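# Flip the gripper housing and return it to its tray

## Task

Invert the loose gripper housing and set it back inside its tray. Both of its halves must stay joined, and no more than about a fingernail's width of it may stick out past the tray's open side. The tray is free to move, so it must end up resting on all four feet on the raised bench top, with no foot hanging more than half off an edge. Anything that holds only because the robot is supporting it does not count. At the end the grippers must release and the arms must back away.

## Robot and tools

ROBOT. Two arms, left_arm and right_arm, face each other across a table. Each has six joints plus a parallel gripper. In the shared world frame the origin is the table centre, +z is up, the table surface is at z = +0.020 m, and left_arm's base is on the +y side. The names left and right are only labels and do not tell you which side of a picture an arm appears on. A gripper's fingers extend along its own +x axis and close along its own y axis. The reported hand point sits midway between the finger pads, 3 to 4 cm back from the tips, and can be somewhat off from the true spot, especially when the arm is stretched far.

execute_actions. Takes "actions", a list holding one item or nothing, and an optional "pictures" boolean (pictures are included unless you pass false).
- Empty list {"actions": []}: no command, just the current state.
- Move: {"actions": [{"rows": [[...]], "steps": N}]}, N from 1 to 15 control steps of 1/30 s each (15 if omitted). Each row is used for one step; if there are fewer rows than steps, the final row repeats.
- Wait: {"actions": [{"steps": N}]} with no rows, N up to 300. It returns once N steps have elapsed since the previous result; your thinking and writing time is counted inside that.
A refused call sends nothing to the robot.

ROW LAYOUT. One row drives both arms and always has 14 plain numbers, even if one arm stays put: left_arm waist, shoulder, elbow, wrist pitch, wrist yaw, wrist roll, opening; then the same seven for right_arm. The six joint values are absolute target angles in radians, on the same scale the Joint positions line prints; they are not offsets. Stated ranges per arm: waist -3.054 to 3.054, shoulder 0.000 to 3.142, elbow 0.000 to 2.356, wrist pitch -1.571 to 1.571, wrist yaw -1.571 to 1.571, wrist roll -3.142 to 3.142. A call is refused when a target exceeds a range end by more than 0.010 rad and also lies beyond that joint's last reported angle. True ends can differ from the stated ones by up to 0.010 rad; a target past the true end is clipped there and the result notes "joint sent to its limit" (possibly about an earlier action still running). No such note does not prove there is room left.
The opening is an absolute value from -1 to 1: +1 fully open, empty fingers touch near -0.80, and values below that close no further. Closing fully from open needs at least about 0.5 s.

MOTION. Joint speed is capped: each step, the target sent is held within a fixed distance of the measured angle (0.211 rad for waist, shoulder, elbow; 0.213 wrist pitch; 0.267 wrist yaw; 0.228 wrist roll), and targets are scaled toward the current angles if they would move the hand more than 70 mm at once. Far goals therefore take several calls. Friction can leave a joint short of its target, and tiny turns may not happen, so check the reported angles after moving. Between calls the arms keep heading for the last row sent, until everything is nearly still or a step is HELD; after that only a new action makes them continue. Fingers still opening or closing keep going.

RESULTS. The state line shows for each arm the hand position (m), orientation quaternion (w, x, y, z), and linear and angular velocity, in the world frame. Joint positions and Joint velocities list each arm's six joints (rad, rad/s) and then the pad gap (m, 0.088 when fully open). grip_measured is the measured opening on the command scale; each gripper reads off by up to about 1 mm, and while squeezing something hard it reads up to about 3 mm (0.061) narrower than the pads really are. To hold a part, keep commanding about 0.07 below grip_measured; a smaller margin grips more gently. Parts thinner than about 3 mm get proportionally less force. Pads push about 34 to 49 N each, briefly harder at first contact. "joint command not followed" means a clearance check altered or blocked joint targets on some steps; HELD marks steps where your row was not fully sent. Joint torques are total drive output (nonzero even in free air); external torques estimate outside load, including friction and any held weight.

CAMERAS. cam_high is fixed overhead; cam_left_wrist and cam_right_wrist ride on the hands. All images are 504x504. Calibration (intrinsics, distortion, world-to-camera transform) is given and may be slightly off; results list any camera whose numbers changed.

zoom_image. Arguments: "camera" (cam_high, cam_left_wrist or cam_right_wrist) and "region" [x0, y0, x1, y1] in pixels of that camera's latest image, top-left origin, at most 504 by 504. Returns an enlarged view.

finished_scene. Argument "scene": the number of the current scene. Replying without any tool call ends everything.

CAUTIONS. Nothing may be placed or knocked off the table. Keep the arms from striking or pressing on each other. If contact torque reaches a joint's load limit (waist 17.2, shoulder 21.3, elbow 21.3, wrist pitch 5.61, wrist yaw 5.59, wrist roll 5.24 N m, held weight included) that arm freezes for 10 s and drops the rest of the call. Holding loads heats motors: MOTOR HOT warns from 50 °C; at 95 °C an OVER-TEMPERATURE FAULT holds the arm, and if it fails to cool it goes limp and releases. Occasional brief tugs may act on a held part or shove loose objects. Drops, slips, slams and hard pushes count against the work, so move gently, release cleanly, and retract when finished. The simulation keeps running while you think.

Each tool is called after "Emit:" as name(argument=value, ...) on one line, values as JSON.

## Session

Emit:
execute_actions(actions=[])

Scene clock: 0.00 s of 5467.00 s.
left_arm: end_effector_position=(+0.3586, +0.2711, +0.2216) grip_measured=+1.000 end_effector_quat_wxyz=(-0.564, +0.613, -0.547, +0.087) end_effector_velocity=(-0.002, +0.001, -0.004) end_effector_angular_velocity=(+0.006, +0.015, +0.007) | right_arm: end_effector_position=(+0.0666, -0.1828, +0.3761) grip_measured=+0.980 end_effector_quat_wxyz=(+0.728, -0.176, +0.205, +0.631) end_effector_velocity=(+0.002, -0.001, -0.003) end_effector_angular_velocity=(-0.012, +0.005, -0.013)
Joint positions: left_arm=[ 1.256  1.098  0.351  0.072  0.618 -1.555  0.088] | right_arm=[-0.042  0.848  0.945 -0.646 -0.076 -0.043  0.087]
Joint velocities: left_arm=[-0.002 -0.002 -0.007 -0.007 -0.007 -0.007  0.   ] | right_arm=[-0.002  0.002 -0.002 -0.007  0.007  0.007 -0.   ]
Joint torques (N m, as the arm reports them, + toward a larger angle): no reading
External joint torques (N m, as the arm's controller estimates them; a push from outside toward a larger angle lowers the number): no reading
Motor temperatures (°C, as the motors report them): left_arm=[22 23 23 24 24 21] | right_arm=[22 24 21 23 24 22]
Heat: left arm: hottest wrist pitch 24 °C (+0.0 °C/min); right arm: hottest shoulder 24 °C (+0.0 °C/min).

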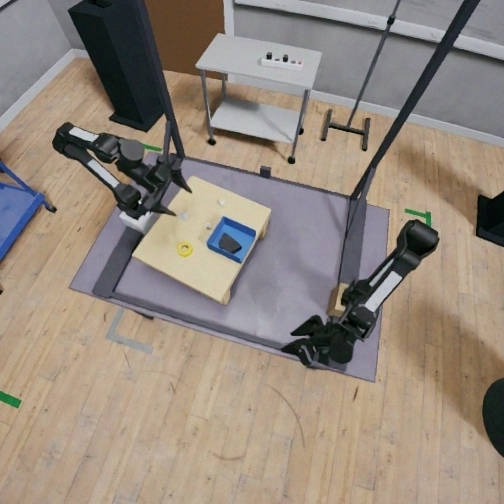

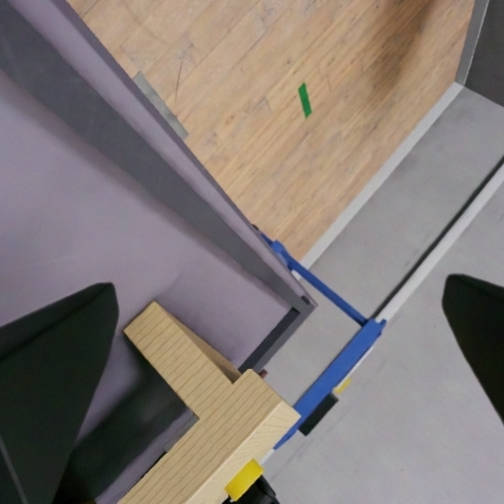

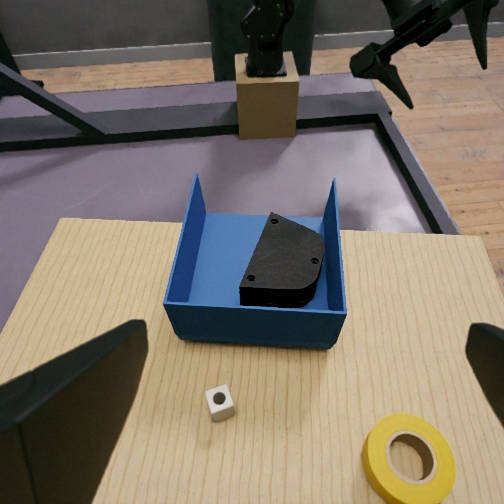

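Emit:
execute_actions(actions=[{"rows":[[0,0.7,0.5,-0.2,0,0,1,-0.042,0.848,0.945,-0.646,-0.076,-0.043,1]],"steps":15}], pictures=false)

Emit:
execute_actions(actions=[{"steps":60}])

Scene clock: 13.20 s of 5467.00 s.
left_arm: end_effector_position=(+0.2766, +0.2136, +0.3155) grip_measured=+1.000 end_effector_quat_wxyz=(+0.811, -0.259, +0.370, -0.372) end_effector_velocity=(-0.297, -0.161, +0.018) end_effector_angular_velocity=(+0.608, -1.226, -1.731) | right_arm: end_effector_position=(+0.0666, -0.1828, +0.3761) grip_measured=+0.980 end_effector_quat_wxyz=(+0.728, -0.176, +0.205, +0.631) end_effector_velocity=(-0.000, +0.000, +0.001) end_effector_angular_velocity=(+0.005, -0.017, +0.015)
Joint positions: left_arm=[ 0.599  0.718  0.489 -0.191  0.031 -0.852  0.088] | right_arm=[-0.042  0.848  0.945 -0.646 -0.076 -0.043  0.087]
Joint velocities: left_arm=[-1.355 -0.105 -0.007 -0.022 -0.212  1.399  0.   ] | right_arm=[-0.002 -0.002 -0.002  0.007 -0.007 -0.022  0.   ]
Joint torques (N m, as the arm reports them, + toward a larger angle): left_arm=[-0.62 -1.92  6.36  1.53 -0.15  0.2 ] | right_arm=[ 0.06 -2.67  6.63  1.93 -0.01  0.02]
External joint torques (N m, as the arm's controller estimates them; a push from outside toward a larger angle lowers the number): left_arm=[-0.58 -0.66 -0.38 -0.01 -0.14  0.17] | right_arm=[ 0.07 -0.87 -0.32  0.2   0.02  0.01]
Motor temperatures (°C, as the motors report them): left_arm=[22 23 25 25 24 21] | right_arm=[22 24 23 25 24 22]
Heat: left arm: hottest elbow 25 °C (+4.5 °C/min); right arm: hottest wrist pitch 25 °C (+4.5 °C/min).
Steps of this call (steps 1 to 90: nothing new was sent; then 9.70 s passed at rest; steps 91 to 105: all 15 steps of this action). Readings (joint positions):
91: left_arm=[1.237 1.078 0.363 0.037 0.573 -1.526] | right_arm=[-0.042 0.848 0.945 -0.646 -0.076 -0.043]
92: left_arm=[1.192 1.043 0.380 -0.019 0.512 -1.478] | right_arm=[-0.042 0.848 0.945 -0.646 -0.076 -0.043]
94: left_arm=[1.097 0.952 0.419 -0.085 0.403 -1.382] | right_arm=[-0.042 0.848 0.945 -0.646 -0.076 -0.043]
98: left_arm=[0.915 0.785 0.479 -0.153 0.180 -1.188] | right_arm=[-0.042 0.848 0.945 -0.646 -0.076 -0.043]
105: the state above

Scene clock: 15.20 s of 5467.00 s.
left_arm: end_effector_position=(+0.1253, +0.1782, +0.3175) grip_measured=+1.000 end_effector_quat_wxyz=(+0.675, +0.146, +0.144, -0.709) end_effector_velocity=(-0.002, +0.002, -0.003) end_effector_angular_velocity=(+0.018, +0.009, -0.006) | right_arm: end_effector_position=(+0.0666, -0.1828, +0.3761) grip_measured=+0.980 end_effector_quat_wxyz=(+0.728, -0.176, +0.205, +0.631) end_effector_velocity=(+0.001, +0.000, +0.003) end_effector_angular_velocity=(+0.010, -0.013, -0.000)
Joint positions: left_arm=[ 0.003  0.704  0.489 -0.198  0.004 -0.007  0.088] | right_arm=[-0.042  0.848  0.945 -0.646 -0.076 -0.043  0.087]
Joint velocities: left_arm=[-0.002 -0.002  0.002 -0.022  0.007 -0.007  0.   ] | right_arm=[ 0.002 -0.002  0.002  0.007  0.007 -0.007 -0.   ]
Joint torques (N m, as the arm reports them, + toward a larger angle): left_arm=[-0.41 -2.    6.24  1.68 -0.17  0.18] | right_arm=[ 0.03 -2.65  6.63  1.93  0.    0.02]
External joint torques (N m, as the arm's controller estimates them; a push from outside toward a larger angle lowers the number): left_arm=[-0.39 -0.72 -0.56  0.06 -0.17  0.17] | right_arm=[ 0.04 -0.88 -0.33  0.19  0.03  0.01]
Motor temperatures (°C, as the motors report them): left_arm=[22 23 25 25 24 21] | right_arm=[22 24 23 26 24 22]
Heat: left arm: hottest elbow 25 °C (+3.9 °C/min); right arm: hottest wrist pitch 26 °C (+7.9 °C/min).
Steps of this call (steps 1 to 45: the robot went on to your last target; steps 46 to 60: nothing new was sent). Readings (joint positions):
1: left_arm=[0.553 0.714 0.489 -0.192 0.025 -0.804] | right_arm=[-0.042 0.848 0.945 -0.646 -0.076 -0.043]
2: left_arm=[0.508 0.711 0.489 -0.194 0.020 -0.756] | right_arm=[-0.042 0.848 0.945 -0.646 -0.076 -0.043]
4: left_arm=[0.417 0.708 0.489 -0.195 0.014 -0.660] | right_arm=[-0.042 0.848 0.945 -0.646 -0.076 -0.043]
8: left_arm=[0.236 0.706 0.489 -0.197 0.007 -0.468] | right_arm=[-0.042 0.848 0.945 -0.646 -0.076 -0.043]
60: the state above
All arms were judged still, so your last target was given up. Only a new action makes them travel on or press farther. Fingers that are still opening or closing keep moving.
camera_calibration (this result's frames):
cam_left_wrist: T_world_to_cam=[[-0.99646, 0.0839109, 0.00519325, 0.119948], [0.0565664, 0.714873, -0.696962, 0.112442], [-0.0621953, -0.694201, -0.717089, 0.437537], [0, 0, 0, 1]] pos_world=[0.140376, 0.213292, 0.391498]

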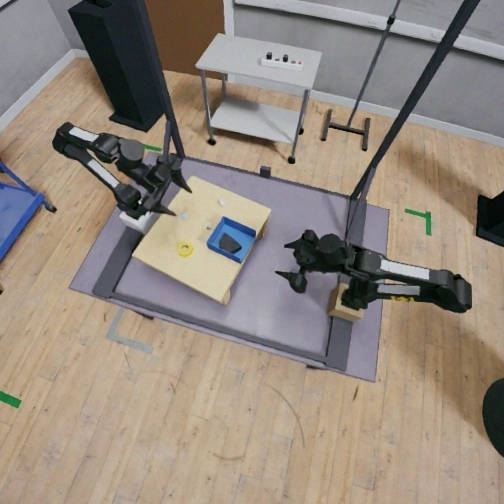

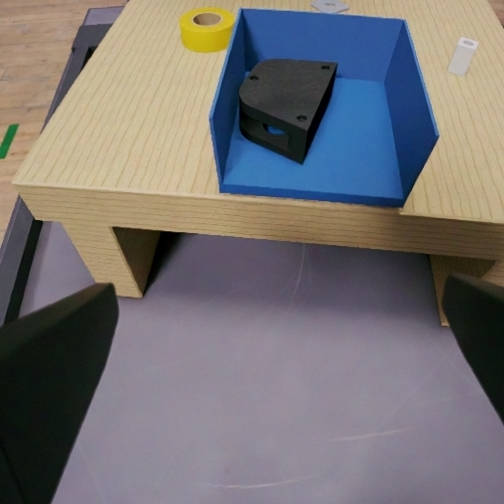

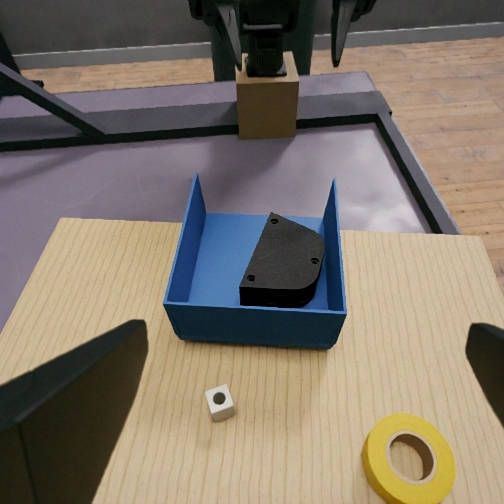

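Emit:
execute_actions(actions=[{"rows":[[-0.05,0.9,0.3,0.6,0,0,1,-0.042,0.848,0.945,-0.646,-0.076,-0.043,1]],"steps":15}], pictures=false)

Emit:
execute_actions(actions=[{"rows":[[-0.05,1.706,0.237,1.469,0,0,1,-0.042,0.848,0.945,-0.646,-0.076,-0.043,1]],"steps":15}], pictures=false)

Emit:
execute_actions(actions=[{"steps":45}])

Scene clock: 32.27 s of 5467.00 s.
left_arm: end_effector_position=(+0.1087, +0.1415, +0.3218) grip_measured=+1.000 end_effector_quat_wxyz=(+0.670, +0.045, +0.046, -0.739) end_effector_velocity=(-0.004, -0.032, +0.239) end_effector_angular_velocity=(-1.130, +0.114, +0.011) | right_arm: end_effector_position=(+0.0666, -0.1828, +0.3761) grip_measured=+0.980 end_effector_quat_wxyz=(+0.728, -0.176, +0.205, +0.631) end_effector_velocity=(-0.000, +0.000, +0.001) end_effector_angular_velocity=(+0.007, -0.004, +0.008)
Joint positions: left_arm=[-0.046  0.892  0.313  0.45   0.002 -0.007  0.088] | right_arm=[-0.042  0.848  0.945 -0.646 -0.076 -0.043  0.087]
Joint velocities: left_arm=[-0.012  0.022 -0.022  1.179 -0.022 -0.007  0.   ] | right_arm=[-0.002 -0.002 -0.002  0.007 -0.007 -0.007 -0.   ]
Joint torques (N m, as the arm reports them, + toward a larger angle): left_arm=[-0.38 -1.75  4.03  2.22 -0.09  0.19] | right_arm=[ 0.02 -2.69  6.64  1.93 -0.03  0.02]
External joint torques (N m, as the arm's controller estimates them; a push from outside toward a larger angle lowers the number): left_arm=[-0.38  0.36 -2.5   0.5  -0.08  0.18] | right_arm=[ 0.02 -0.9  -0.31  0.19  0.    0.01]
Motor temperatures (°C, as the motors report them): left_arm=[22 23 27 26 24 21] | right_arm=[22 24 25 28 24 22]
Heat: left arm: hottest elbow 27 °C (+5.6 °C/min); right arm: hottest wrist pitch 28 °C (+7.4 °C/min).
Steps of this call (steps 1 to 90: nothing new was sent; then 13.57 s passed at rest; steps 91 to 105: all 15 steps of this action). Readings (joint positions):
91: left_arm=[-0.001 0.718 0.476 -0.173 0.002 -0.007] | right_arm=[-0.042 0.848 0.945 -0.646 -0.076 -0.043]
92: left_arm=[-0.009 0.742 0.456 -0.121 0.002 -0.007] | right_arm=[-0.042 0.848 0.945 -0.646 -0.076 -0.043]
94: left_arm=[-0.026 0.808 0.404 -0.038 0.002 -0.007] | right_arm=[-0.042 0.848 0.945 -0.646 -0.076 -0.043]
98: left_arm=[-0.041 0.877 0.321 0.129 0.002 -0.007] | right_arm=[-0.042 0.848 0.945 -0.646 -0.076 -0.043]
105: the state above

Scene clock: 32.77 s of 5467.00 s.
left_arm: end_effector_position=(+0.1040, +0.0981, +0.2370) grip_measured=+1.000 end_effector_quat_wxyz=(+0.669, +0.058, +0.057, -0.739) end_effector_velocity=(-0.003, -0.054, -0.157) end_effector_angular_velocity=(+0.013, +0.002, +0.020) | right_arm: end_effector_position=(+0.0666, -0.1828, +0.3761) grip_measured=+0.980 end_effector_quat_wxyz=(+0.728, -0.176, +0.205, +0.631) end_effector_velocity=(-0.000, +0.000, -0.001) end_effector_angular_velocity=(+0.002, -0.003, +0.008)
Joint positions: left_arm=[-0.047  1.544  0.247  1.136  0.002 -0.007  0.088] | right_arm=[-0.042  0.848  0.945 -0.646 -0.076 -0.043  0.087]
Joint velocities: left_arm=[-0.002  1.306 -0.017  1.311 -0.022 -0.007  0.   ] | right_arm=[-0.002 -0.002 -0.007  0.007 -0.007 -0.007 -0.   ]
Joint torques (N m, as the arm reports them, + toward a larger angle): left_arm=[-0.29 -3.9   2.34  2.3  -0.11  0.16] | right_arm=[ 0.07 -2.68  6.62  1.94 -0.02  0.02]
External joint torques (N m, as the arm's controller estimates them; a push from outside toward a larger angle lowers the number): left_arm=[-0.29  0.32 -1.9   0.56 -0.1   0.15] | right_arm=[ 0.08 -0.9  -0.32  0.21  0.02  0.01]
Motor temperatures (°C, as the motors report them): left_arm=[22 23 27 26 24 21] | right_arm=[22 24 25 28 24 22]
Heat: left arm: hottest elbow 27 °C (+5.5 °C/min); right arm: hottest wrist pitch 28 °C (+7.3 °C/min).
Steps of this call (steps 1 to 15: all 15 steps of this action). Readings (joint positions):
1: left_arm=[-0.046 0.914 0.307 0.503 0.002 -0.007] | right_arm=[-0.042 0.848 0.945 -0.646 -0.076 -0.043]
2: left_arm=[-0.047 0.950 0.303 0.558 0.002 -0.007] | right_arm=[-0.042 0.848 0.945 -0.646 -0.076 -0.043]
4: left_arm=[-0.047 1.044 0.285 0.639 0.002 -0.007] | right_arm=[-0.042 0.848 0.945 -0.646 -0.076 -0.043]
8: left_arm=[-0.047 1.232 0.249 0.815 0.002 -0.007] | right_arm=[-0.042 0.848 0.945 -0.646 -0.076 -0.043]
15: the state above

Scene clock: 34.27 s of 5467.00 s.
left_arm: end_effector_position=(+0.1034, +0.0915, +0.2538) grip_measured=+1.000 end_effector_quat_wxyz=(+0.671, -0.004, +0.001, -0.741) end_effector_velocity=(+0.000, +0.001, -0.002) end_effector_angular_velocity=(+0.009, +0.021, +0.005) | right_arm: end_effector_position=(+0.0666, -0.1828, +0.3761) grip_measured=+0.980 end_effector_quat_wxyz=(+0.728, -0.176, +0.205, +0.631) end_effector_velocity=(+0.004, -0.002, -0.002) end_effector_angular_velocity=(-0.011, -0.016, -0.017)
Joint positions: left_arm=[-0.047  1.701  0.24   1.465  0.002 -0.007  0.088] | right_arm=[-0.042  0.848  0.945 -0.646 -0.076 -0.043  0.087]
Joint velocities: left_arm=[-0.002 -0.002 -0.002 -0.007 -0.007 -0.022  0.   ] | right_arm=[-0.002 -0.002 -0.002 -0.007  0.022 -0.007 -0.   ]
Joint torques (N m, as the arm reports them, + toward a larger angle): left_arm=[-0.39 -4.4   2.18  2.26 -0.07  0.17] | right_arm=[ 0.03 -2.7   6.61  1.93 -0.01  0.01]
External joint torques (N m, as the arm's controller estimates them; a push from outside toward a larger angle lowers the number): left_arm=[-0.39  0.14 -1.43  0.52 -0.07  0.16] | right_arm=[ 0.05 -0.93 -0.28  0.22  0.01  0.  ]
Motor temperatures (°C, as the motors report them): left_arm=[22 23 27 27 24 21] | right_arm=[22 24 25 28 24 22]
Heat: left arm: hottest elbow 27 °C (+5.3 °C/min); right arm: hottest wrist pitch 28 °C (+7.0 °C/min).
Steps of this call (steps 1 to 30: the robot went on to your last target; steps 31 to 45: nothing new was sent). Readings (joint positions):
1: left_arm=[-0.047 1.583 0.246 1.179 0.002 -0.007] | right_arm=[-0.042 0.848 0.945 -0.646 -0.076 -0.043]
2: left_arm=[-0.047 1.615 0.244 1.221 0.002 -0.007] | right_arm=[-0.042 0.848 0.945 -0.646 -0.076 -0.043]
4: left_arm=[-0.047 1.654 0.240 1.309 0.002 -0.007] | right_arm=[-0.042 0.848 0.945 -0.646 -0.076 -0.043]
8: left_arm=[-0.047 1.681 0.240 1.414 0.002 -0.007] | right_arm=[-0.042 0.848 0.945 -0.646 -0.076 -0.043]
45: the state above
All arms were judged still, so your last target was given up. Only a new action makes them travel on or press farther. Fingers that are still opening or closing keep moving.
camera_calibration (this result's frames):
cam_left_wrist: T_world_to_cam=[[-0.991372, 0.130664, -0.0104258, 0.10493], [0.0583258, 0.3685, -0.927796, 0.221311], [-0.117387, -0.920399, -0.372942, 0.269333], [0, 0, 0, 1]] pos_world=[0.122733, 0.15263, 0.306871]

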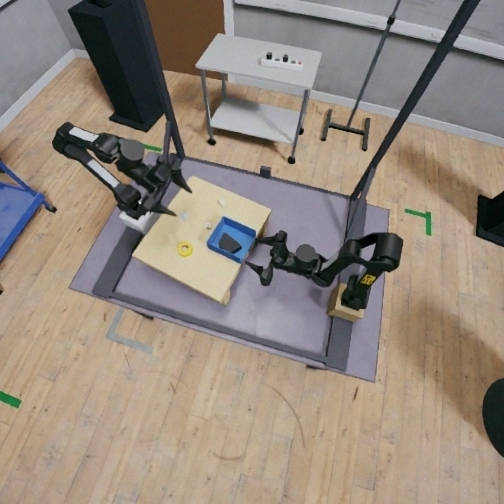

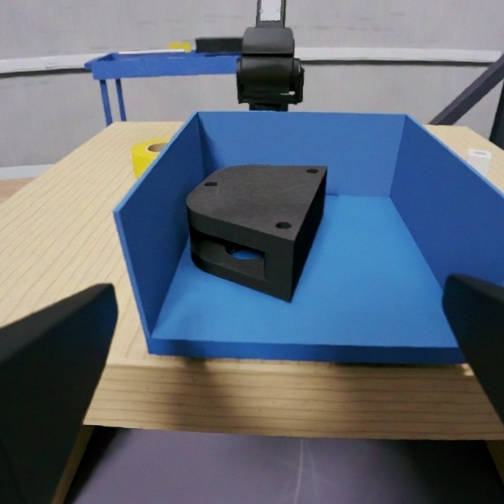

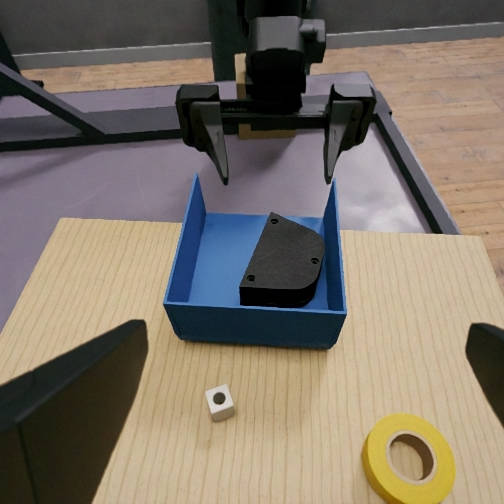

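Emit:
execute_actions(actions=[{"rows":[[-0.05,1.856,0.435,1.42,0,0,0.6,-0.042,0.848,0.945,-0.646,-0.076,-0.043,1]],"steps":15}], pictures=false)

Emit:
execute_actions(actions=[{"steps":20}])

Scene clock: 45.03 s of 5467.00 s.
left_arm: end_effector_position=(+0.0987, +0.0454, +0.2477) grip_measured=+0.611 end_effector_quat_wxyz=(+0.671, -0.001, +0.003, -0.742) end_effector_velocity=(+0.002, -0.007, -0.002) end_effector_angular_velocity=(+0.003, +0.007, +0.020) | right_arm: end_effector_position=(+0.0666, -0.1828, +0.3761) grip_measured=+0.980 end_effector_quat_wxyz=(+0.728, -0.176, +0.205, +0.631) end_effector_velocity=(-0.002, -0.001, -0.004) end_effector_angular_velocity=(-0.010, +0.008, +0.015)
Joint positions: left_arm=[-0.048  1.848  0.422  1.423  0.002 -0.007  0.069] | right_arm=[-0.042  0.848  0.945 -0.646 -0.076 -0.043  0.087]
Joint velocities: left_arm=[-0.002  0.022  0.027 -0.007 -0.022 -0.007 -0.004] | right_arm=[-0.007 -0.002 -0.007 -0.007 -0.022 -0.007  0.   ]
Joint torques (N m, as the arm reports them, + toward a larger angle): left_arm=[-0.38 -5.6   3.39  1.83 -0.1   0.16] | right_arm=[ 0.   -2.71  6.64  1.93 -0.01  0.03]
External joint torques (N m, as the arm's controller estimates them; a push from outside toward a larger angle lowers the number): left_arm=[-0.41  0.13 -0.31  0.1  -0.09  0.15] | right_arm=[ 0.   -0.92 -0.3   0.2   0.03  0.02]
Motor temperatures (°C, as the motors report them): left_arm=[22 24 27 28 24 21] | right_arm=[22 24 26 29 24 22]
Heat: left arm: hottest wrist pitch 28 °C (+5.3 °C/min); right arm: hottest wrist pitch 29 °C (+6.7 °C/min).
Steps of this call (steps 1 to 90: nothing new was sent; then 7.27 s passed at rest; steps 91 to 105: all 15 steps of this action). Readings (joint positions):
91: left_arm=[-0.047 1.717 0.255 1.465 0.002 -0.007] | right_arm=[-0.042 0.848 0.945 -0.646 -0.076 -0.043]
92: left_arm=[-0.047 1.745 0.286 1.456 0.002 -0.007] | right_arm=[-0.042 0.848 0.945 -0.646 -0.076 -0.043]
94: left_arm=[-0.048 1.798 0.355 1.437 0.002 -0.007] | right_arm=[-0.042 0.848 0.945 -0.646 -0.076 -0.043]
98: left_arm=[-0.048 1.831 0.405 1.429 0.002 -0.007] | right_arm=[-0.042 0.848 0.945 -0.646 -0.076 -0.043]
105: the state above

Scene clock: 45.70 s of 5467.00 s.
left_arm: end_effector_position=(+0.0986, +0.0445, +0.2478) grip_measured=+0.602 end_effector_quat_wxyz=(+0.671, -0.002, +0.003, -0.742) end_effector_velocity=(+0.000, +0.001, +0.002) end_effector_angular_velocity=(-0.007, +0.008, +0.005) | right_arm: end_effector_position=(+0.0666, -0.1828, +0.3761) grip_measured=+0.980 end_effector_quat_wxyz=(+0.728, -0.176, +0.205, +0.631) end_effector_velocity=(-0.000, +0.000, +0.001) end_effector_angular_velocity=(+0.007, -0.004, +0.008)
Joint positions: left_arm=[-0.048  1.85   0.426  1.422  0.002 -0.007  0.069] | right_arm=[-0.042  0.848  0.945 -0.646 -0.076 -0.043  0.087]
Joint velocities: left_arm=[-0.002 -0.002 -0.002  0.007 -0.007 -0.007 -0.   ] | right_arm=[-0.002 -0.002 -0.002  0.007 -0.007 -0.007 -0.   ]
Joint torques (N m, as the arm reports them, + toward a larger angle): left_arm=[-0.37 -5.75  3.45  1.78 -0.08  0.17] | right_arm=[ 0.07 -2.68  6.58  1.93 -0.02  0.02]
External joint torques (N m, as the arm's controller estimates them; a push from outside toward a larger angle lowers the number): left_arm=[-0.37  0.01 -0.31  0.04 -0.08  0.16] | right_arm=[ 0.08 -0.86 -0.39  0.19  0.01  0.01]
Motor temperatures (°C, as the motors report them): left_arm=[22 24 27 28 24 21] | right_arm=[22 24 26 29 24 22]
Heat: left arm: hottest wrist pitch 28 °C (+5.3 °C/min); right arm: hottest wrist pitch 29 °C (+6.6 °C/min).
Steps of this call (steps 1 to 15: the robot went on to your last target; steps 16 to 20: nothing new was sent). Readings (joint positions):
1: left_arm=[-0.048 1.848 0.423 1.423 0.002 -0.007] | right_arm=[-0.042 0.848 0.945 -0.646 -0.076 -0.043]
2: left_arm=[-0.048 1.848 0.424 1.423 0.002 -0.007] | right_arm=[-0.042 0.848 0.945 -0.646 -0.076 -0.043]
4: left_arm=[-0.048 1.849 0.425 1.422 0.002 -0.007] | right_arm=[-0.042 0.848 0.945 -0.646 -0.076 -0.043]
8: left_arm=[-0.048 1.850 0.426 1.422 0.002 -0.007] | right_arm=[-0.042 0.848 0.945 -0.646 -0.076 -0.043]
20: the state above
All arms were judged still, so your last target was given up. Only a new action makes them travel on or press farther. Fingers that are still opening or closing keep moving.
camera_calibration (this result's frames):
cam_left_wrist: T_world_to_cam=[[-0.991316, 0.131105, -0.0102231, 0.106204], [0.0590212, 0.374107, -0.925506, 0.232494], [-0.117514, -0.918072, -0.378596, 0.224614], [0, 0, 0, 1]] pos_world=[0.117955, 0.10531, 0.301298]

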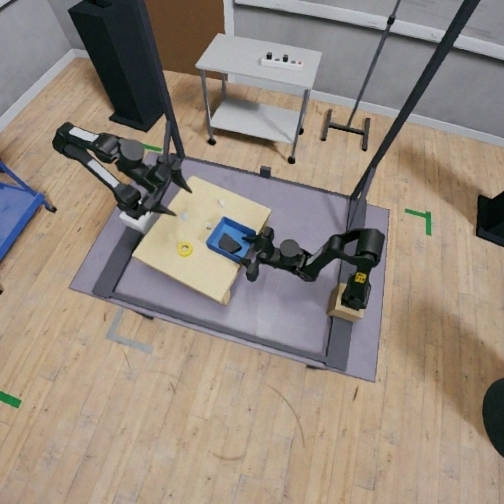

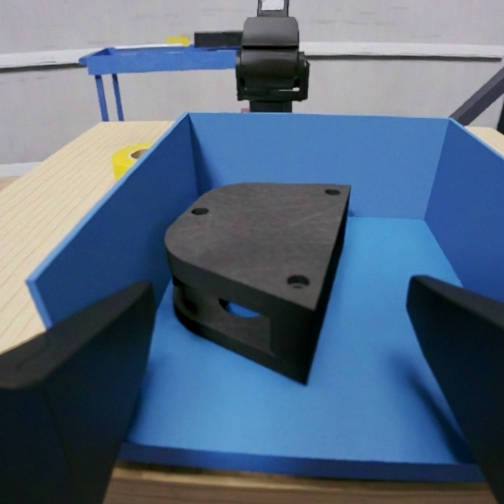

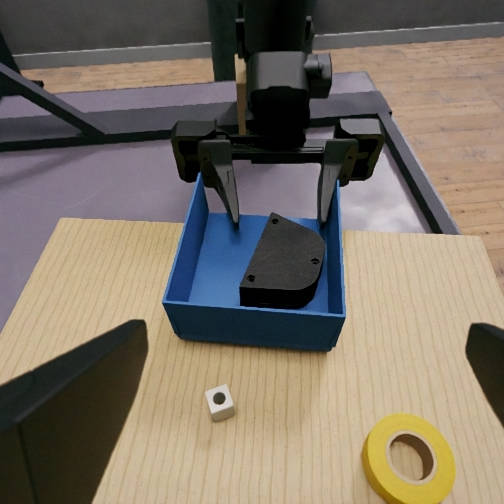

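Emit:
execute_actions(actions=[{"rows":[[-0.05,1.96,0.435,1.53,0,0,0.6,-0.042,0.848,0.945,-0.646,-0.076,-0.043,1]],"steps":15}], pictures=false)

Emit:
execute_actions(actions=[{"steps":20}])

Scene clock: 51.50 s of 5467.00 s.
left_arm: end_effector_position=(+0.0979, +0.0421, +0.2372) grip_measured=+0.602 end_effector_quat_wxyz=(+0.670, -0.010, -0.004, -0.742) end_effector_velocity=(+0.002, +0.000, -0.002) end_effector_angular_velocity=(+0.002, -0.007, +0.020) | right_arm: end_effector_position=(+0.0666, -0.1828, +0.3761) grip_measured=+0.980 end_effector_quat_wxyz=(+0.728, -0.176, +0.205, +0.631) end_effector_velocity=(-0.001, -0.002, -0.001) end_effector_angular_velocity=(-0.001, +0.010, +0.000)
Joint positions: left_arm=[-0.049  1.943  0.431  1.532  0.002 -0.007  0.068] | right_arm=[-0.042  0.848  0.945 -0.646 -0.076 -0.043  0.087]
Joint velocities: left_arm=[-0.002  0.007 -0.002  0.007 -0.022  0.007 -0.   ] | right_arm=[-0.002 -0.007 -0.002 -0.007 -0.007  0.007  0.   ]
Joint torques (N m, as the arm reports them, + toward a larger angle): left_arm=[-0.21 -4.97  2.58  1.58 -0.07  0.19] | right_arm=[ 0.04 -2.68  6.6   1.93 -0.01  0.02]
External joint torques (N m, as the arm's controller estimates them; a push from outside toward a larger angle lowers the number): left_arm=[-0.22  1.01 -0.74 -0.14 -0.07  0.18] | right_arm=[ 0.04 -0.87 -0.31  0.22  0.03  0.01]
Motor temperatures (°C, as the motors report them): left_arm=[22 24 27 29 24 21] | right_arm=[22 24 27 29 24 22]
Heat: left arm: hottest wrist pitch 29 °C (+5.8 °C/min); right arm: hottest wrist pitch 29 °C (+5.8 °C/min).
Steps of this call (steps 1 to 90: nothing new was sent; then 2.30 s passed at rest; steps 91 to 105: all 15 steps of this action). Readings (joint positions):
91: left_arm=[-0.048 1.862 0.426 1.437 0.002 -0.007] | right_arm=[-0.042 0.848 0.945 -0.646 -0.076 -0.043]
92: left_arm=[-0.048 1.880 0.428 1.463 0.002 -0.007] | right_arm=[-0.042 0.848 0.945 -0.646 -0.076 -0.043]
94: left_arm=[-0.048 1.913 0.431 1.485 0.002 -0.007] | right_arm=[-0.042 0.848 0.945 -0.646 -0.076 -0.043]
98: left_arm=[-0.049 1.935 0.431 1.518 0.002 -0.007] | right_arm=[-0.042 0.848 0.945 -0.646 -0.076 -0.043]
105: the state above

Scene clock: 52.17 s of 5467.00 s.
left_arm: end_effector_position=(+0.0979, +0.0421, +0.2371) grip_measured=+0.602 end_effector_quat_wxyz=(+0.670, -0.010, -0.004, -0.742) end_effector_velocity=(+0.002, -0.001, -0.001) end_effector_angular_velocity=(+0.011, -0.008, +0.020) | right_arm: end_effector_position=(+0.0666, -0.1828, +0.3761) grip_measured=+0.980 end_effector_quat_wxyz=(+0.728, -0.176, +0.205, +0.631) end_effector_velocity=(-0.001, -0.001, +0.000) end_effector_angular_velocity=(-0.001, +0.010, +0.000)
Joint positions: left_arm=[-0.049  1.945  0.431  1.534  0.002 -0.007  0.068] | right_arm=[-0.042  0.848  0.945 -0.646 -0.076 -0.043  0.087]
Joint velocities: left_arm=[-0.002 -0.007  0.002 -0.022 -0.022  0.007 -0.   ] | right_arm=[-0.002 -0.002  0.002 -0.007 -0.007  0.007 -0.   ]
Joint torques (N m, as the arm reports them, + toward a larger angle): left_arm=[-0.14 -4.73  2.62  1.59 -0.07  0.2 ] | right_arm=[ 0.02 -2.71  6.66  1.92 -0.02  0.01]
External joint torques (N m, as the arm's controller estimates them; a push from outside toward a larger angle lowers the number): left_arm=[-0.15  1.24 -0.71 -0.13 -0.07  0.19] | right_arm=[ 0.02 -0.91 -0.29  0.19  0.01  0.  ]
Motor temperatures (°C, as the motors report them): left_arm=[22 24 27 29 24 21] | right_arm=[22 24 27 29 24 22]
Heat: left arm: hottest wrist pitch 29 °C (+5.8 °C/min); right arm: hottest wrist pitch 29 °C (+5.8 °C/min).
Steps of this call (steps 1 to 15: the robot went on to your last target; steps 16 to 20: nothing new was sent). Readings (joint positions):
1: left_arm=[-0.049 1.944 0.431 1.532 0.002 -0.007] | right_arm=[-0.042 0.848 0.945 -0.646 -0.076 -0.043]
2: left_arm=[-0.049 1.944 0.431 1.533 0.002 -0.007] | right_arm=[-0.042 0.848 0.945 -0.646 -0.076 -0.043]
4: left_arm=[-0.049 1.944 0.431 1.533 0.002 -0.007] | right_arm=[-0.042 0.848 0.945 -0.646 -0.076 -0.043]
8: left_arm=[-0.049 1.944 0.431 1.534 0.002 -0.007] | right_arm=[-0.042 0.848 0.945 -0.646 -0.076 -0.043]
20: the state above
All arms were judged still, so your last target was given up. Only a new action makes them travel on or press farther. Fingers that are still opening or closing keep moving.
camera_calibration (this result's frames):
cam_left_wrist: T_world_to_cam=[[-0.991195, 0.132018, -0.010206, 0.105653], [0.0566698, 0.353289, -0.933796, 0.226568], [-0.119672, -0.926152, -0.357659, 0.21391], [0, 0, 0, 1]] pos_world=[0.117482, 0.104121, 0.289153]

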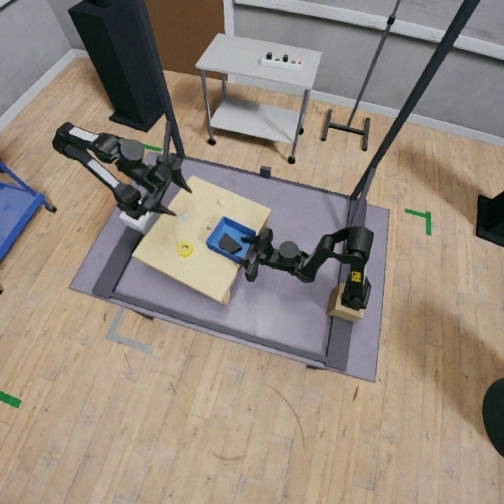

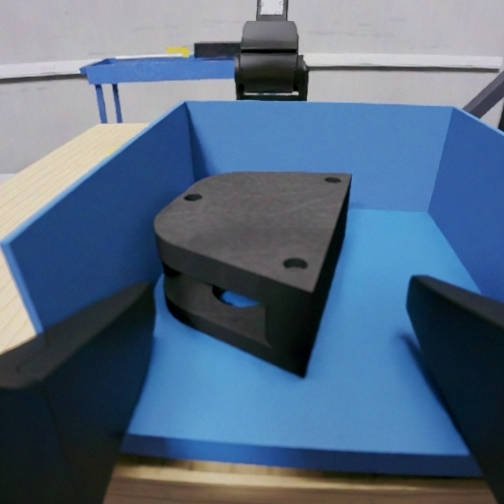

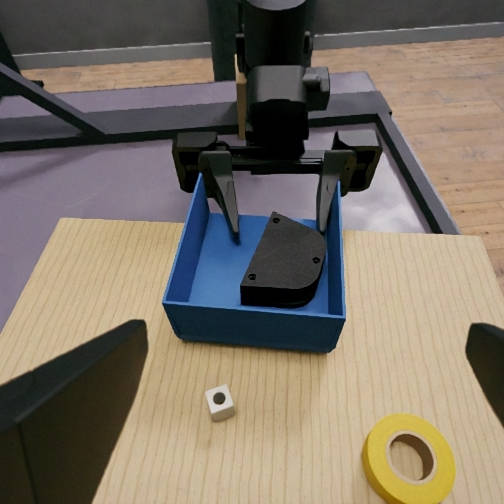

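Emit:
execute_actions(actions=[{"rows":[[-0.05,1.856,0.435,1.42,0,0,0.6,0.02,1.816,1.945,-1.53,0,1.57,0.2]],"steps":15}], pictures=false)

Emit:
execute_actions(actions=[{"steps":50}])

Scene clock: 59.83 s of 5467.00 s.
left_arm: end_effector_position=(+0.0980, +0.0428, +0.2433) grip_measured=+0.602 end_effector_quat_wxyz=(+0.670, +0.002, +0.006, -0.742) end_effector_velocity=(-0.002, -0.000, +0.008) end_effector_angular_velocity=(-0.018, -0.006, -0.010) | right_arm: end_effector_position=(+0.0685, -0.1423, +0.3591) grip_measured=+0.219 end_effector_quat_wxyz=(+0.715, -0.132, +0.582, +0.364) end_effector_velocity=(+0.012, +0.074, -0.051) end_effector_angular_velocity=(-1.143, +0.732, -1.322)
Joint positions: left_arm=[-0.049  1.868  0.432  1.424  0.002 -0.007  0.068] | right_arm=[ 0.015  1.469  1.598 -1.319 -0.007  0.668  0.05 ]
Joint velocities: left_arm=[-0.002 -0.022  0.002 -0.007  0.007  0.007 -0.   ] | right_arm=[ 0.007  1.267  1.336 -1.311  0.007  1.429 -0.007]
Joint torques (N m, as the arm reports them, + toward a larger angle): left_arm=[-0.14 -7.82  2.88  1.78 -0.08  0.2 ] | right_arm=[ 0.24 -4.91  6.66  0.78  0.22  0.13]
External joint torques (N m, as the arm's controller estimates them; a push from outside toward a larger angle lowers the number): left_arm=[-0.13 -1.97 -0.85  0.03 -0.09  0.19] | right_arm=[ 0.25  0.24  0.72 -0.17  0.2   0.14]
Motor temperatures (°C, as the motors report them): left_arm=[22 24 26 29 24 21] | right_arm=[22 24 27 30 24 22]
Heat: left arm: hottest wrist pitch 29 °C (+5.0 °C/min); right arm: hottest wrist pitch 30 °C (+6.0 °C/min).
Steps of this call (steps 1 to 90: nothing new was sent; then 4.17 s passed at rest; steps 91 to 105: all 15 steps of this action). Readings (joint positions):
91: left_arm=[-0.049 1.936 0.431 1.524 0.002 -0.007] | right_arm=[-0.037 0.867 0.966 -0.682 -0.066 -0.012]
92: left_arm=[-0.049 1.921 0.432 1.495 0.002 -0.007] | right_arm=[-0.025 0.902 1.010 -0.737 -0.053 0.039]
94: left_arm=[-0.049 1.899 0.432 1.464 0.002 -0.007] | right_arm=[-0.005 0.993 1.106 -0.814 -0.034 0.135]
98: left_arm=[-0.049 1.878 0.432 1.437 0.002 -0.007] | right_arm=[0.009 1.169 1.284 -1.000 -0.015 0.329]
105: the state above

Scene clock: 61.50 s of 5467.00 s.
left_arm: end_effector_position=(+0.0980, +0.0428, +0.2435) grip_measured=+0.602 end_effector_quat_wxyz=(+0.670, +0.002, +0.007, -0.742) end_effector_velocity=(+0.002, +0.000, +0.002) end_effector_angular_velocity=(-0.005, +0.022, +0.020) | right_arm: end_effector_position=(+0.0759, -0.0990, +0.3446) grip_measured=+0.203 end_effector_quat_wxyz=(+0.706, +0.123, +0.698, +0.007) end_effector_velocity=(-0.005, -0.005, +0.001) end_effector_angular_velocity=(-0.013, +0.023, +0.014)
Joint positions: left_arm=[-0.049  1.866  0.432  1.422  0.002 -0.007  0.068] | right_arm=[ 0.017  1.798  1.938 -1.527 -0.005  1.565  0.049]
Joint velocities: left_arm=[-0.002 -0.002 -0.002  0.007 -0.022 -0.022 -0.   ] | right_arm=[ 0.002 -0.007 -0.002 -0.022 -0.022 -0.007  0.   ]
Joint torques (N m, as the arm reports them, + toward a larger angle): left_arm=[-0.26 -7.85  2.83  1.79 -0.08  0.15] | right_arm=[ 0.24 -6.78  6.21  0.43  0.26  0.19]
External joint torques (N m, as the arm's controller estimates them; a push from outside toward a larger angle lowers the number): left_arm=[-0.28 -2.02 -0.88  0.05 -0.08  0.14] | right_arm=[ 0.15  0.81  0.44 -0.19  0.22  0.2 ]
Motor temperatures (°C, as the motors report them): left_arm=[22 24 26 29 24 21] | right_arm=[22 25 27 29 24 22]
Heat: left arm: hottest wrist pitch 29 °C (+5.0 °C/min); right arm: hottest wrist pitch 29 °C (+5.0 °C/min).
Steps of this call (steps 1 to 45: the robot went on to your last target; steps 46 to 50: nothing new was sent). Readings (joint positions):
1: left_arm=[-0.049 1.867 0.432 1.424 0.002 -0.007] | right_arm=[0.016 1.512 1.643 -1.364 -0.006 0.716]
2: left_arm=[-0.049 1.867 0.432 1.424 0.002 -0.007] | right_arm=[0.016 1.554 1.687 -1.405 -0.006 0.765]
4: left_arm=[-0.049 1.867 0.432 1.423 0.002 -0.007] | right_arm=[0.016 1.637 1.775 -1.456 -0.005 0.862]
8: left_arm=[-0.049 1.866 0.432 1.422 0.002 -0.007] | right_arm=[0.017 1.752 1.883 -1.500 -0.005 1.055]
50: the state above
All arms were judged still, so your last target was given up. Only a new action makes them travel on or press farther. Fingers that are still opening or closing keep moving.
camera_calibration (this result's frames):
cam_left_wrist: T_world_to_cam=[[-0.99116, 0.132334, -0.00951183, 0.10551], [0.0600069, 0.38319, -0.921718, 0.227772], [-0.11833, -0.914141, -0.387743, 0.223523], [0, 0, 0, 1]] pos_world=[0.117359, 0.103089, 0.297615]
cam_right_wrist: T_world_to_cam=[[-0.162479, -0.965131, -0.20524, 0.00234043], [-0.942858, 0.0905403, 0.320657, 0.00556794], [-0.290893, 0.245613, -0.924692, 0.445728], [0, 0, 0, 1]] pos_world=[0.135289, -0.107722, 0.410856]

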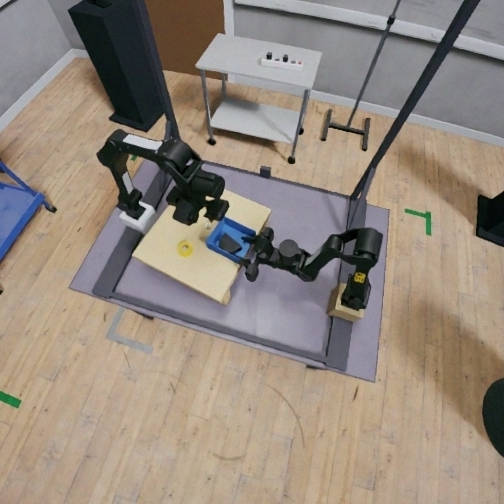

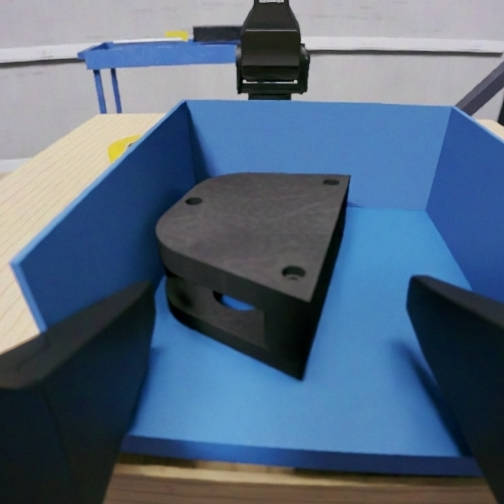

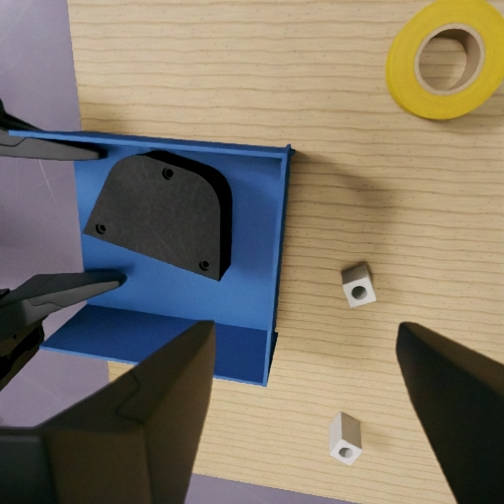

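Emit:
execute_actions(actions=[{"rows":[[-0.05,1.83,0.435,1.40,0,0,0.6,-0.03,1.614,1.546,-1.332,0,1.57,1]],"steps":15}], pictures=false)

Emit:
execute_actions(actions=[{"steps":25}])

Scene clock: 72.10 s of 5467.00 s.
left_arm: end_effector_position=(+0.0980, +0.0433, +0.2490) grip_measured=+0.602 end_effector_quat_wxyz=(+0.670, -0.000, +0.005, -0.742) end_effector_velocity=(+0.000, +0.001, +0.000) end_effector_angular_velocity=(+0.003, +0.007, +0.005) | right_arm: end_effector_position=(+0.0841, -0.1338, +0.3000) grip_measured=+0.961 end_effector_quat_wxyz=(+0.706, +0.132, +0.695, -0.015) end_effector_velocity=(-0.001, -0.008, -0.009) end_effector_angular_velocity=(+0.002, +0.018, +0.013)
Joint positions: left_arm=[-0.049  1.841  0.432  1.403  0.002 -0.007  0.068] | right_arm=[-0.026  1.633  1.566 -1.338 -0.003  1.565  0.086]
Joint velocities: left_arm=[-0.002 -0.007 -0.002 -0.007 -0.007 -0.007  0.   ] | right_arm=[-0.012 -0.037 -0.076  0.037 -0.022 -0.022  0.007]
Joint torques (N m, as the arm reports them, + toward a larger angle): left_arm=[-0.31 -7.69  2.88  1.78 -0.11  0.15] | right_arm=[-0.14 -9.24  4.7   0.77  0.21  0.18]
External joint torques (N m, as the arm's controller estimates them; a push from outside toward a larger angle lowers the number): left_arm=[-0.3  -1.94 -0.93  0.05 -0.11  0.15] | right_arm=[-0.16 -2.69 -1.33  0.19  0.15  0.19]
Motor temperatures (°C, as the motors report them): left_arm=[22 25 26 29 24 21] | right_arm=[22 26 27 28 24 22]
Heat: left arm: hottest wrist pitch 29 °C (+4.1 °C/min); right arm: hottest wrist pitch 28 °C (+3.0 °C/min).
Steps of this call (steps 1 to 90: nothing new was sent; then 7.10 s passed at rest; steps 91 to 105: all 15 steps of this action). Readings (joint positions):
91: left_arm=[-0.049 1.863 0.432 1.419 0.002 -0.007] | right_arm=[0.015 1.783 1.916 -1.498 -0.005 1.565]
92: left_arm=[-0.049 1.859 0.432 1.413 0.002 -0.007] | right_arm=[0.010 1.757 1.871 -1.451 -0.005 1.565]
94: left_arm=[-0.049 1.851 0.432 1.410 0.002 -0.007] | right_arm=[-0.007 1.705 1.784 -1.409 -0.004 1.565]
98: left_arm=[-0.049 1.842 0.432 1.405 0.002 -0.007] | right_arm=[-0.024 1.638 1.641 -1.364 -0.003 1.565]
105: the state above

Scene clock: 72.93 s of 5467.00 s.
left_arm: end_effector_position=(+0.0980, +0.0433, +0.2492) grip_measured=+0.602 end_effector_quat_wxyz=(+0.670, -0.000, +0.005, -0.742) end_effector_velocity=(+0.002, +0.000, -0.005) end_effector_angular_velocity=(+0.023, +0.005, +0.020) | right_arm: end_effector_position=(+0.0840, -0.1353, +0.2988) grip_measured=+0.977 end_effector_quat_wxyz=(+0.706, +0.132, +0.695, -0.016) end_effector_velocity=(-0.001, -0.002, -0.000) end_effector_angular_velocity=(-0.006, +0.007, +0.006)
Joint positions: left_arm=[-0.049  1.84   0.432  1.402  0.002 -0.007  0.068] | right_arm=[-0.027  1.627  1.556 -1.334 -0.003  1.565  0.087]
Joint velocities: left_arm=[-0.002 -0.002 -0.002 -0.022 -0.022 -0.007 -0.   ] | right_arm=[-0.002 -0.002 -0.002 -0.007 -0.007 -0.007 -0.   ]
Joint torques (N m, as the arm reports them, + toward a larger angle): left_arm=[-0.19 -7.67  2.99  1.78 -0.1   0.19] | right_arm=[-0.21 -9.03  4.68  0.76  0.2   0.17]
External joint torques (N m, as the arm's controller estimates them; a push from outside toward a larger angle lowers the number): left_arm=[-0.21 -1.99 -0.76  0.09 -0.1   0.18] | right_arm=[-0.21 -2.56 -1.36  0.17  0.15  0.18]
Motor temperatures (°C, as the motors report them): left_arm=[22 25 26 29 24 21] | right_arm=[22 26 27 28 24 22]
Heat: left arm: hottest wrist pitch 29 °C (+4.0 °C/min); right arm: hottest wrist pitch 28 °C (+3.0 °C/min).
Steps of this call (steps 1 to 25: the robot went on to your last target). Readings (joint positions):
1: left_arm=[-0.049 1.840 0.432 1.403 0.002 -0.007] | right_arm=[-0.026 1.632 1.564 -1.337 -0.003 1.565]
2: left_arm=[-0.049 1.840 0.432 1.402 0.002 -0.007] | right_arm=[-0.026 1.630 1.563 -1.336 -0.003 1.565]
4: left_arm=[-0.049 1.840 0.432 1.402 0.002 -0.007] | right_arm=[-0.026 1.628 1.560 -1.336 -0.003 1.565]
8: left_arm=[-0.049 1.840 0.432 1.402 0.002 -0.007] | right_arm=[-0.027 1.627 1.558 -1.335 -0.003 1.565]
25: the state above
camera_calibration (this result's frames):
cam_left_wrist: T_world_to_cam=[[-0.991165, 0.132276, -0.00971505, 0.105601], [0.0594479, 0.377585, -0.924065, 0.233734], [-0.118563, -0.916478, -0.382113, 0.224939], [0, 0, 0, 1]] pos_world=[0.117442, 0.103929, 0.302963]
cam_right_wrist: T_world_to_cam=[[-0.205414, -0.960736, -0.186527, -0.0421819], [-0.937197, 0.138204, 0.320252, 0.0372535], [-0.281899, 0.240596, -0.928788, 0.414463], [0, 0, 0, 1]] pos_world=[0.143086, -0.145393, 0.36515]

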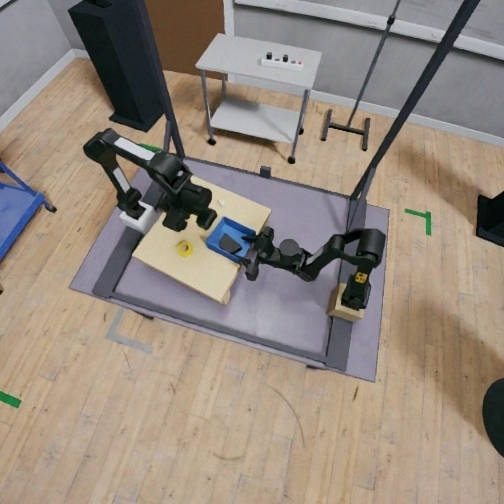

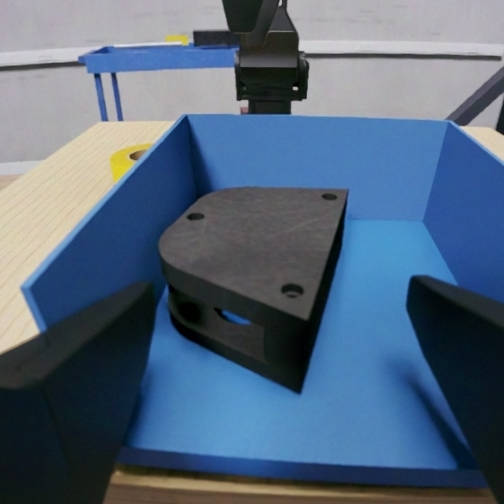

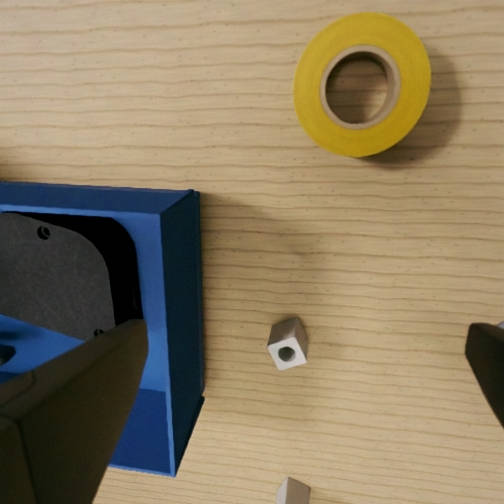

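Emit:
execute_actions(actions=[{"rows":[[-0.05,1.83,0.435,1.40,0,0,0.6,-0.03,1.705,1.45,-1.15,0,1.57,1]],"steps":15}], pictures=false)

Emit:
execute_actions(actions=[{"steps":25}])

Scene clock: 80.23 s of 5467.00 s.
left_arm: end_effector_position=(+0.0980, +0.0433, +0.2491) grip_measured=+0.602 end_effector_quat_wxyz=(+0.670, -0.000, +0.004, -0.742) end_effector_velocity=(+0.000, +0.002, -0.003) end_effector_angular_velocity=(+0.013, +0.006, +0.005) | right_arm: end_effector_position=(+0.0893, -0.1112, +0.2588) grip_measured=+0.977 end_effector_quat_wxyz=(+0.706, +0.139, +0.694, -0.008) end_effector_velocity=(+0.002, -0.001, -0.006) end_effector_angular_velocity=(-0.004, -0.008, +0.003)
Joint positions: left_arm=[-0.049  1.84   0.432  1.402  0.002 -0.007  0.068] | right_arm=[-0.027  1.69   1.462 -1.156 -0.003  1.565  0.087]
Joint velocities: left_arm=[-0.002 -0.002 -0.007 -0.007 -0.007 -0.007 -0.   ] | right_arm=[-0.002 -0.002 -0.027  0.022  0.007 -0.007  0.   ]
Joint torques (N m, as the arm reports them, + toward a larger angle): left_arm=[-0.22 -7.77  3.09  1.78 -0.11  0.17] | right_arm=[-0.19 -6.83  4.91  0.78  0.2   0.16]
External joint torques (N m, as the arm's controller estimates them; a push from outside toward a larger angle lowers the number): left_arm=[-0.23 -2.04 -0.7   0.06 -0.1   0.16] | right_arm=[-0.19  0.14 -1.23  0.16  0.15  0.17]
Motor temperatures (°C, as the motors report them): left_arm=[22 26 26 29 24 21] | right_arm=[22 27 27 28 24 22]
Heat: left arm: hottest wrist pitch 29 °C (+3.0 °C/min); right arm: hottest wrist pitch 28 °C (+2.0 °C/min).
Steps of this call (steps 1 to 15: the robot went on to your last target; steps 16 to 90: nothing new was sent; then 3.80 s passed at rest; steps 91 to 105: all 15 steps of this action). Readings (joint positions):
91: left_arm=[-0.049 1.840 0.432 1.402 0.002 -0.007] | right_arm=[-0.027 1.629 1.545 -1.312 -0.003 1.565]
92: left_arm=[-0.049 1.840 0.432 1.402 0.002 -0.007] | right_arm=[-0.027 1.629 1.528 -1.268 -0.003 1.565]
94: left_arm=[-0.049 1.840 0.432 1.402 0.002 -0.007] | right_arm=[-0.027 1.647 1.504 -1.217 -0.003 1.565]
98: left_arm=[-0.049 1.840 0.432 1.402 0.002 -0.007] | right_arm=[-0.027 1.686 1.467 -1.176 -0.003 1.565]
105: the state above

Scene clock: 81.07 s of 5467.00 s.
left_arm: end_effector_position=(+0.0980, +0.0433, +0.2491) grip_measured=+0.602 end_effector_quat_wxyz=(+0.670, -0.000, +0.004, -0.742) end_effector_velocity=(+0.002, +0.002, -0.003) end_effector_angular_velocity=(+0.013, +0.006, +0.010) | right_arm: end_effector_position=(+0.0894, -0.1107, +0.2585) grip_measured=+0.977 end_effector_quat_wxyz=(+0.706, +0.140, +0.694, -0.007) end_effector_velocity=(-0.001, -0.002, -0.000) end_effector_angular_velocity=(-0.006, +0.005, +0.021)
Joint positions: left_arm=[-0.049  1.84   0.432  1.402  0.002 -0.007  0.068] | right_arm=[-0.027  1.69   1.46  -1.152 -0.003  1.565  0.087]
Joint velocities: left_arm=[ 0.002 -0.002 -0.007 -0.007 -0.007 -0.007 -0.   ] | right_arm=[-0.002 -0.002 -0.002 -0.007 -0.007 -0.022 -0.   ]
Joint torques (N m, as the arm reports them, + toward a larger angle): left_arm=[-0.33 -7.75  2.98  1.78 -0.07  0.21] | right_arm=[-0.2  -6.61  4.74  0.8   0.19  0.16]
External joint torques (N m, as the arm's controller estimates them; a push from outside toward a larger angle lowers the number): left_arm=[-0.34 -1.98 -0.81  0.05 -0.07  0.2 ] | right_arm=[-0.24  0.54 -1.45  0.17  0.14  0.17]
Motor temperatures (°C, as the motors report them): left_arm=[22 26 26 29 24 21] | right_arm=[22 27 27 28 24 22]
Heat: left arm: hottest wrist pitch 29 °C (+3.0 °C/min); right arm: hottest wrist pitch 28 °C (+2.0 °C/min).
Steps of this call (steps 1 to 15: the robot went on to your last target; steps 16 to 25: nothing new was sent). Readings (joint positions):
1: left_arm=[-0.049 1.840 0.432 1.402 0.002 -0.007] | right_arm=[-0.027 1.690 1.461 -1.155 -0.003 1.565]
2: left_arm=[-0.049 1.840 0.432 1.402 0.002 -0.007] | right_arm=[-0.027 1.690 1.460 -1.155 -0.003 1.565]
4: left_arm=[-0.049 1.840 0.432 1.402 0.002 -0.007] | right_arm=[-0.027 1.690 1.460 -1.153 -0.003 1.565]
8: left_arm=[-0.049 1.840 0.432 1.402 0.002 -0.007] | right_arm=[-0.027 1.690 1.460 -1.152 -0.003 1.565]
25: the state above
All arms were judged still, so your last target was given up. Only a new action makes them travel on or press farther. Fingers that are still opening or closing keep moving.
camera_calibration (this result's frames):
cam_left_wrist: T_world_to_cam=[[-0.991161, 0.132281, -0.0100836, 0.105691], [0.0598344, 0.3779, -0.923911, 0.233567], [-0.118406, -0.916348, -0.382475, 0.224976], [0, 0, 0, 1]] pos_world=[0.11742, 0.103911, 0.302908]
cam_right_wrist: T_world_to_cam=[[-0.204413, -0.956158, -0.209708, -0.0185451], [-0.938811, 0.130823, 0.318622, 0.0515737], [-0.277218, 0.262007, -0.924393, 0.373372], [0, 0, 0, 1]] pos_world=[0.148133, -0.122305, 0.324821]

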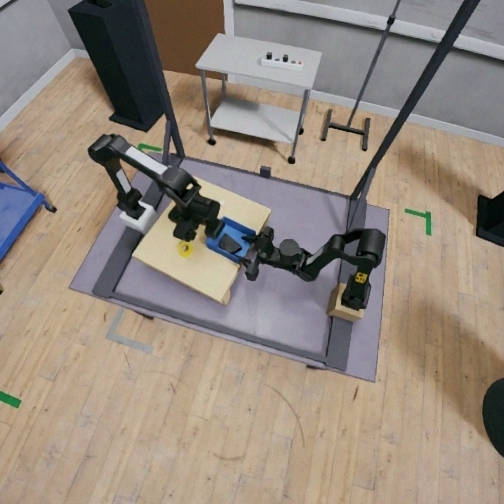

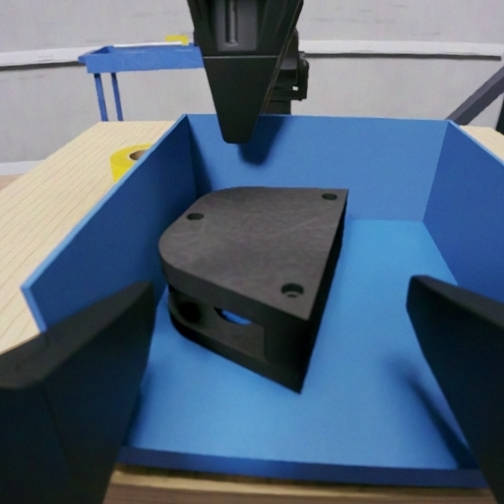

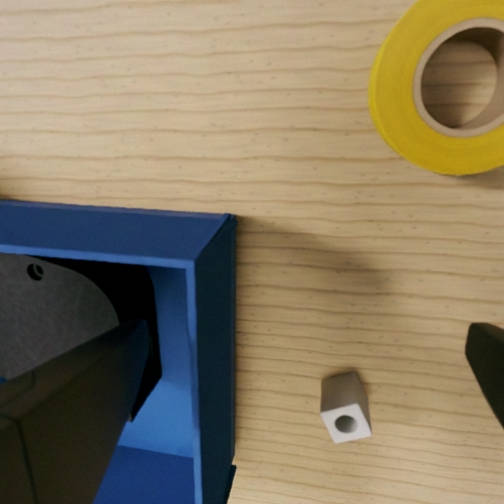

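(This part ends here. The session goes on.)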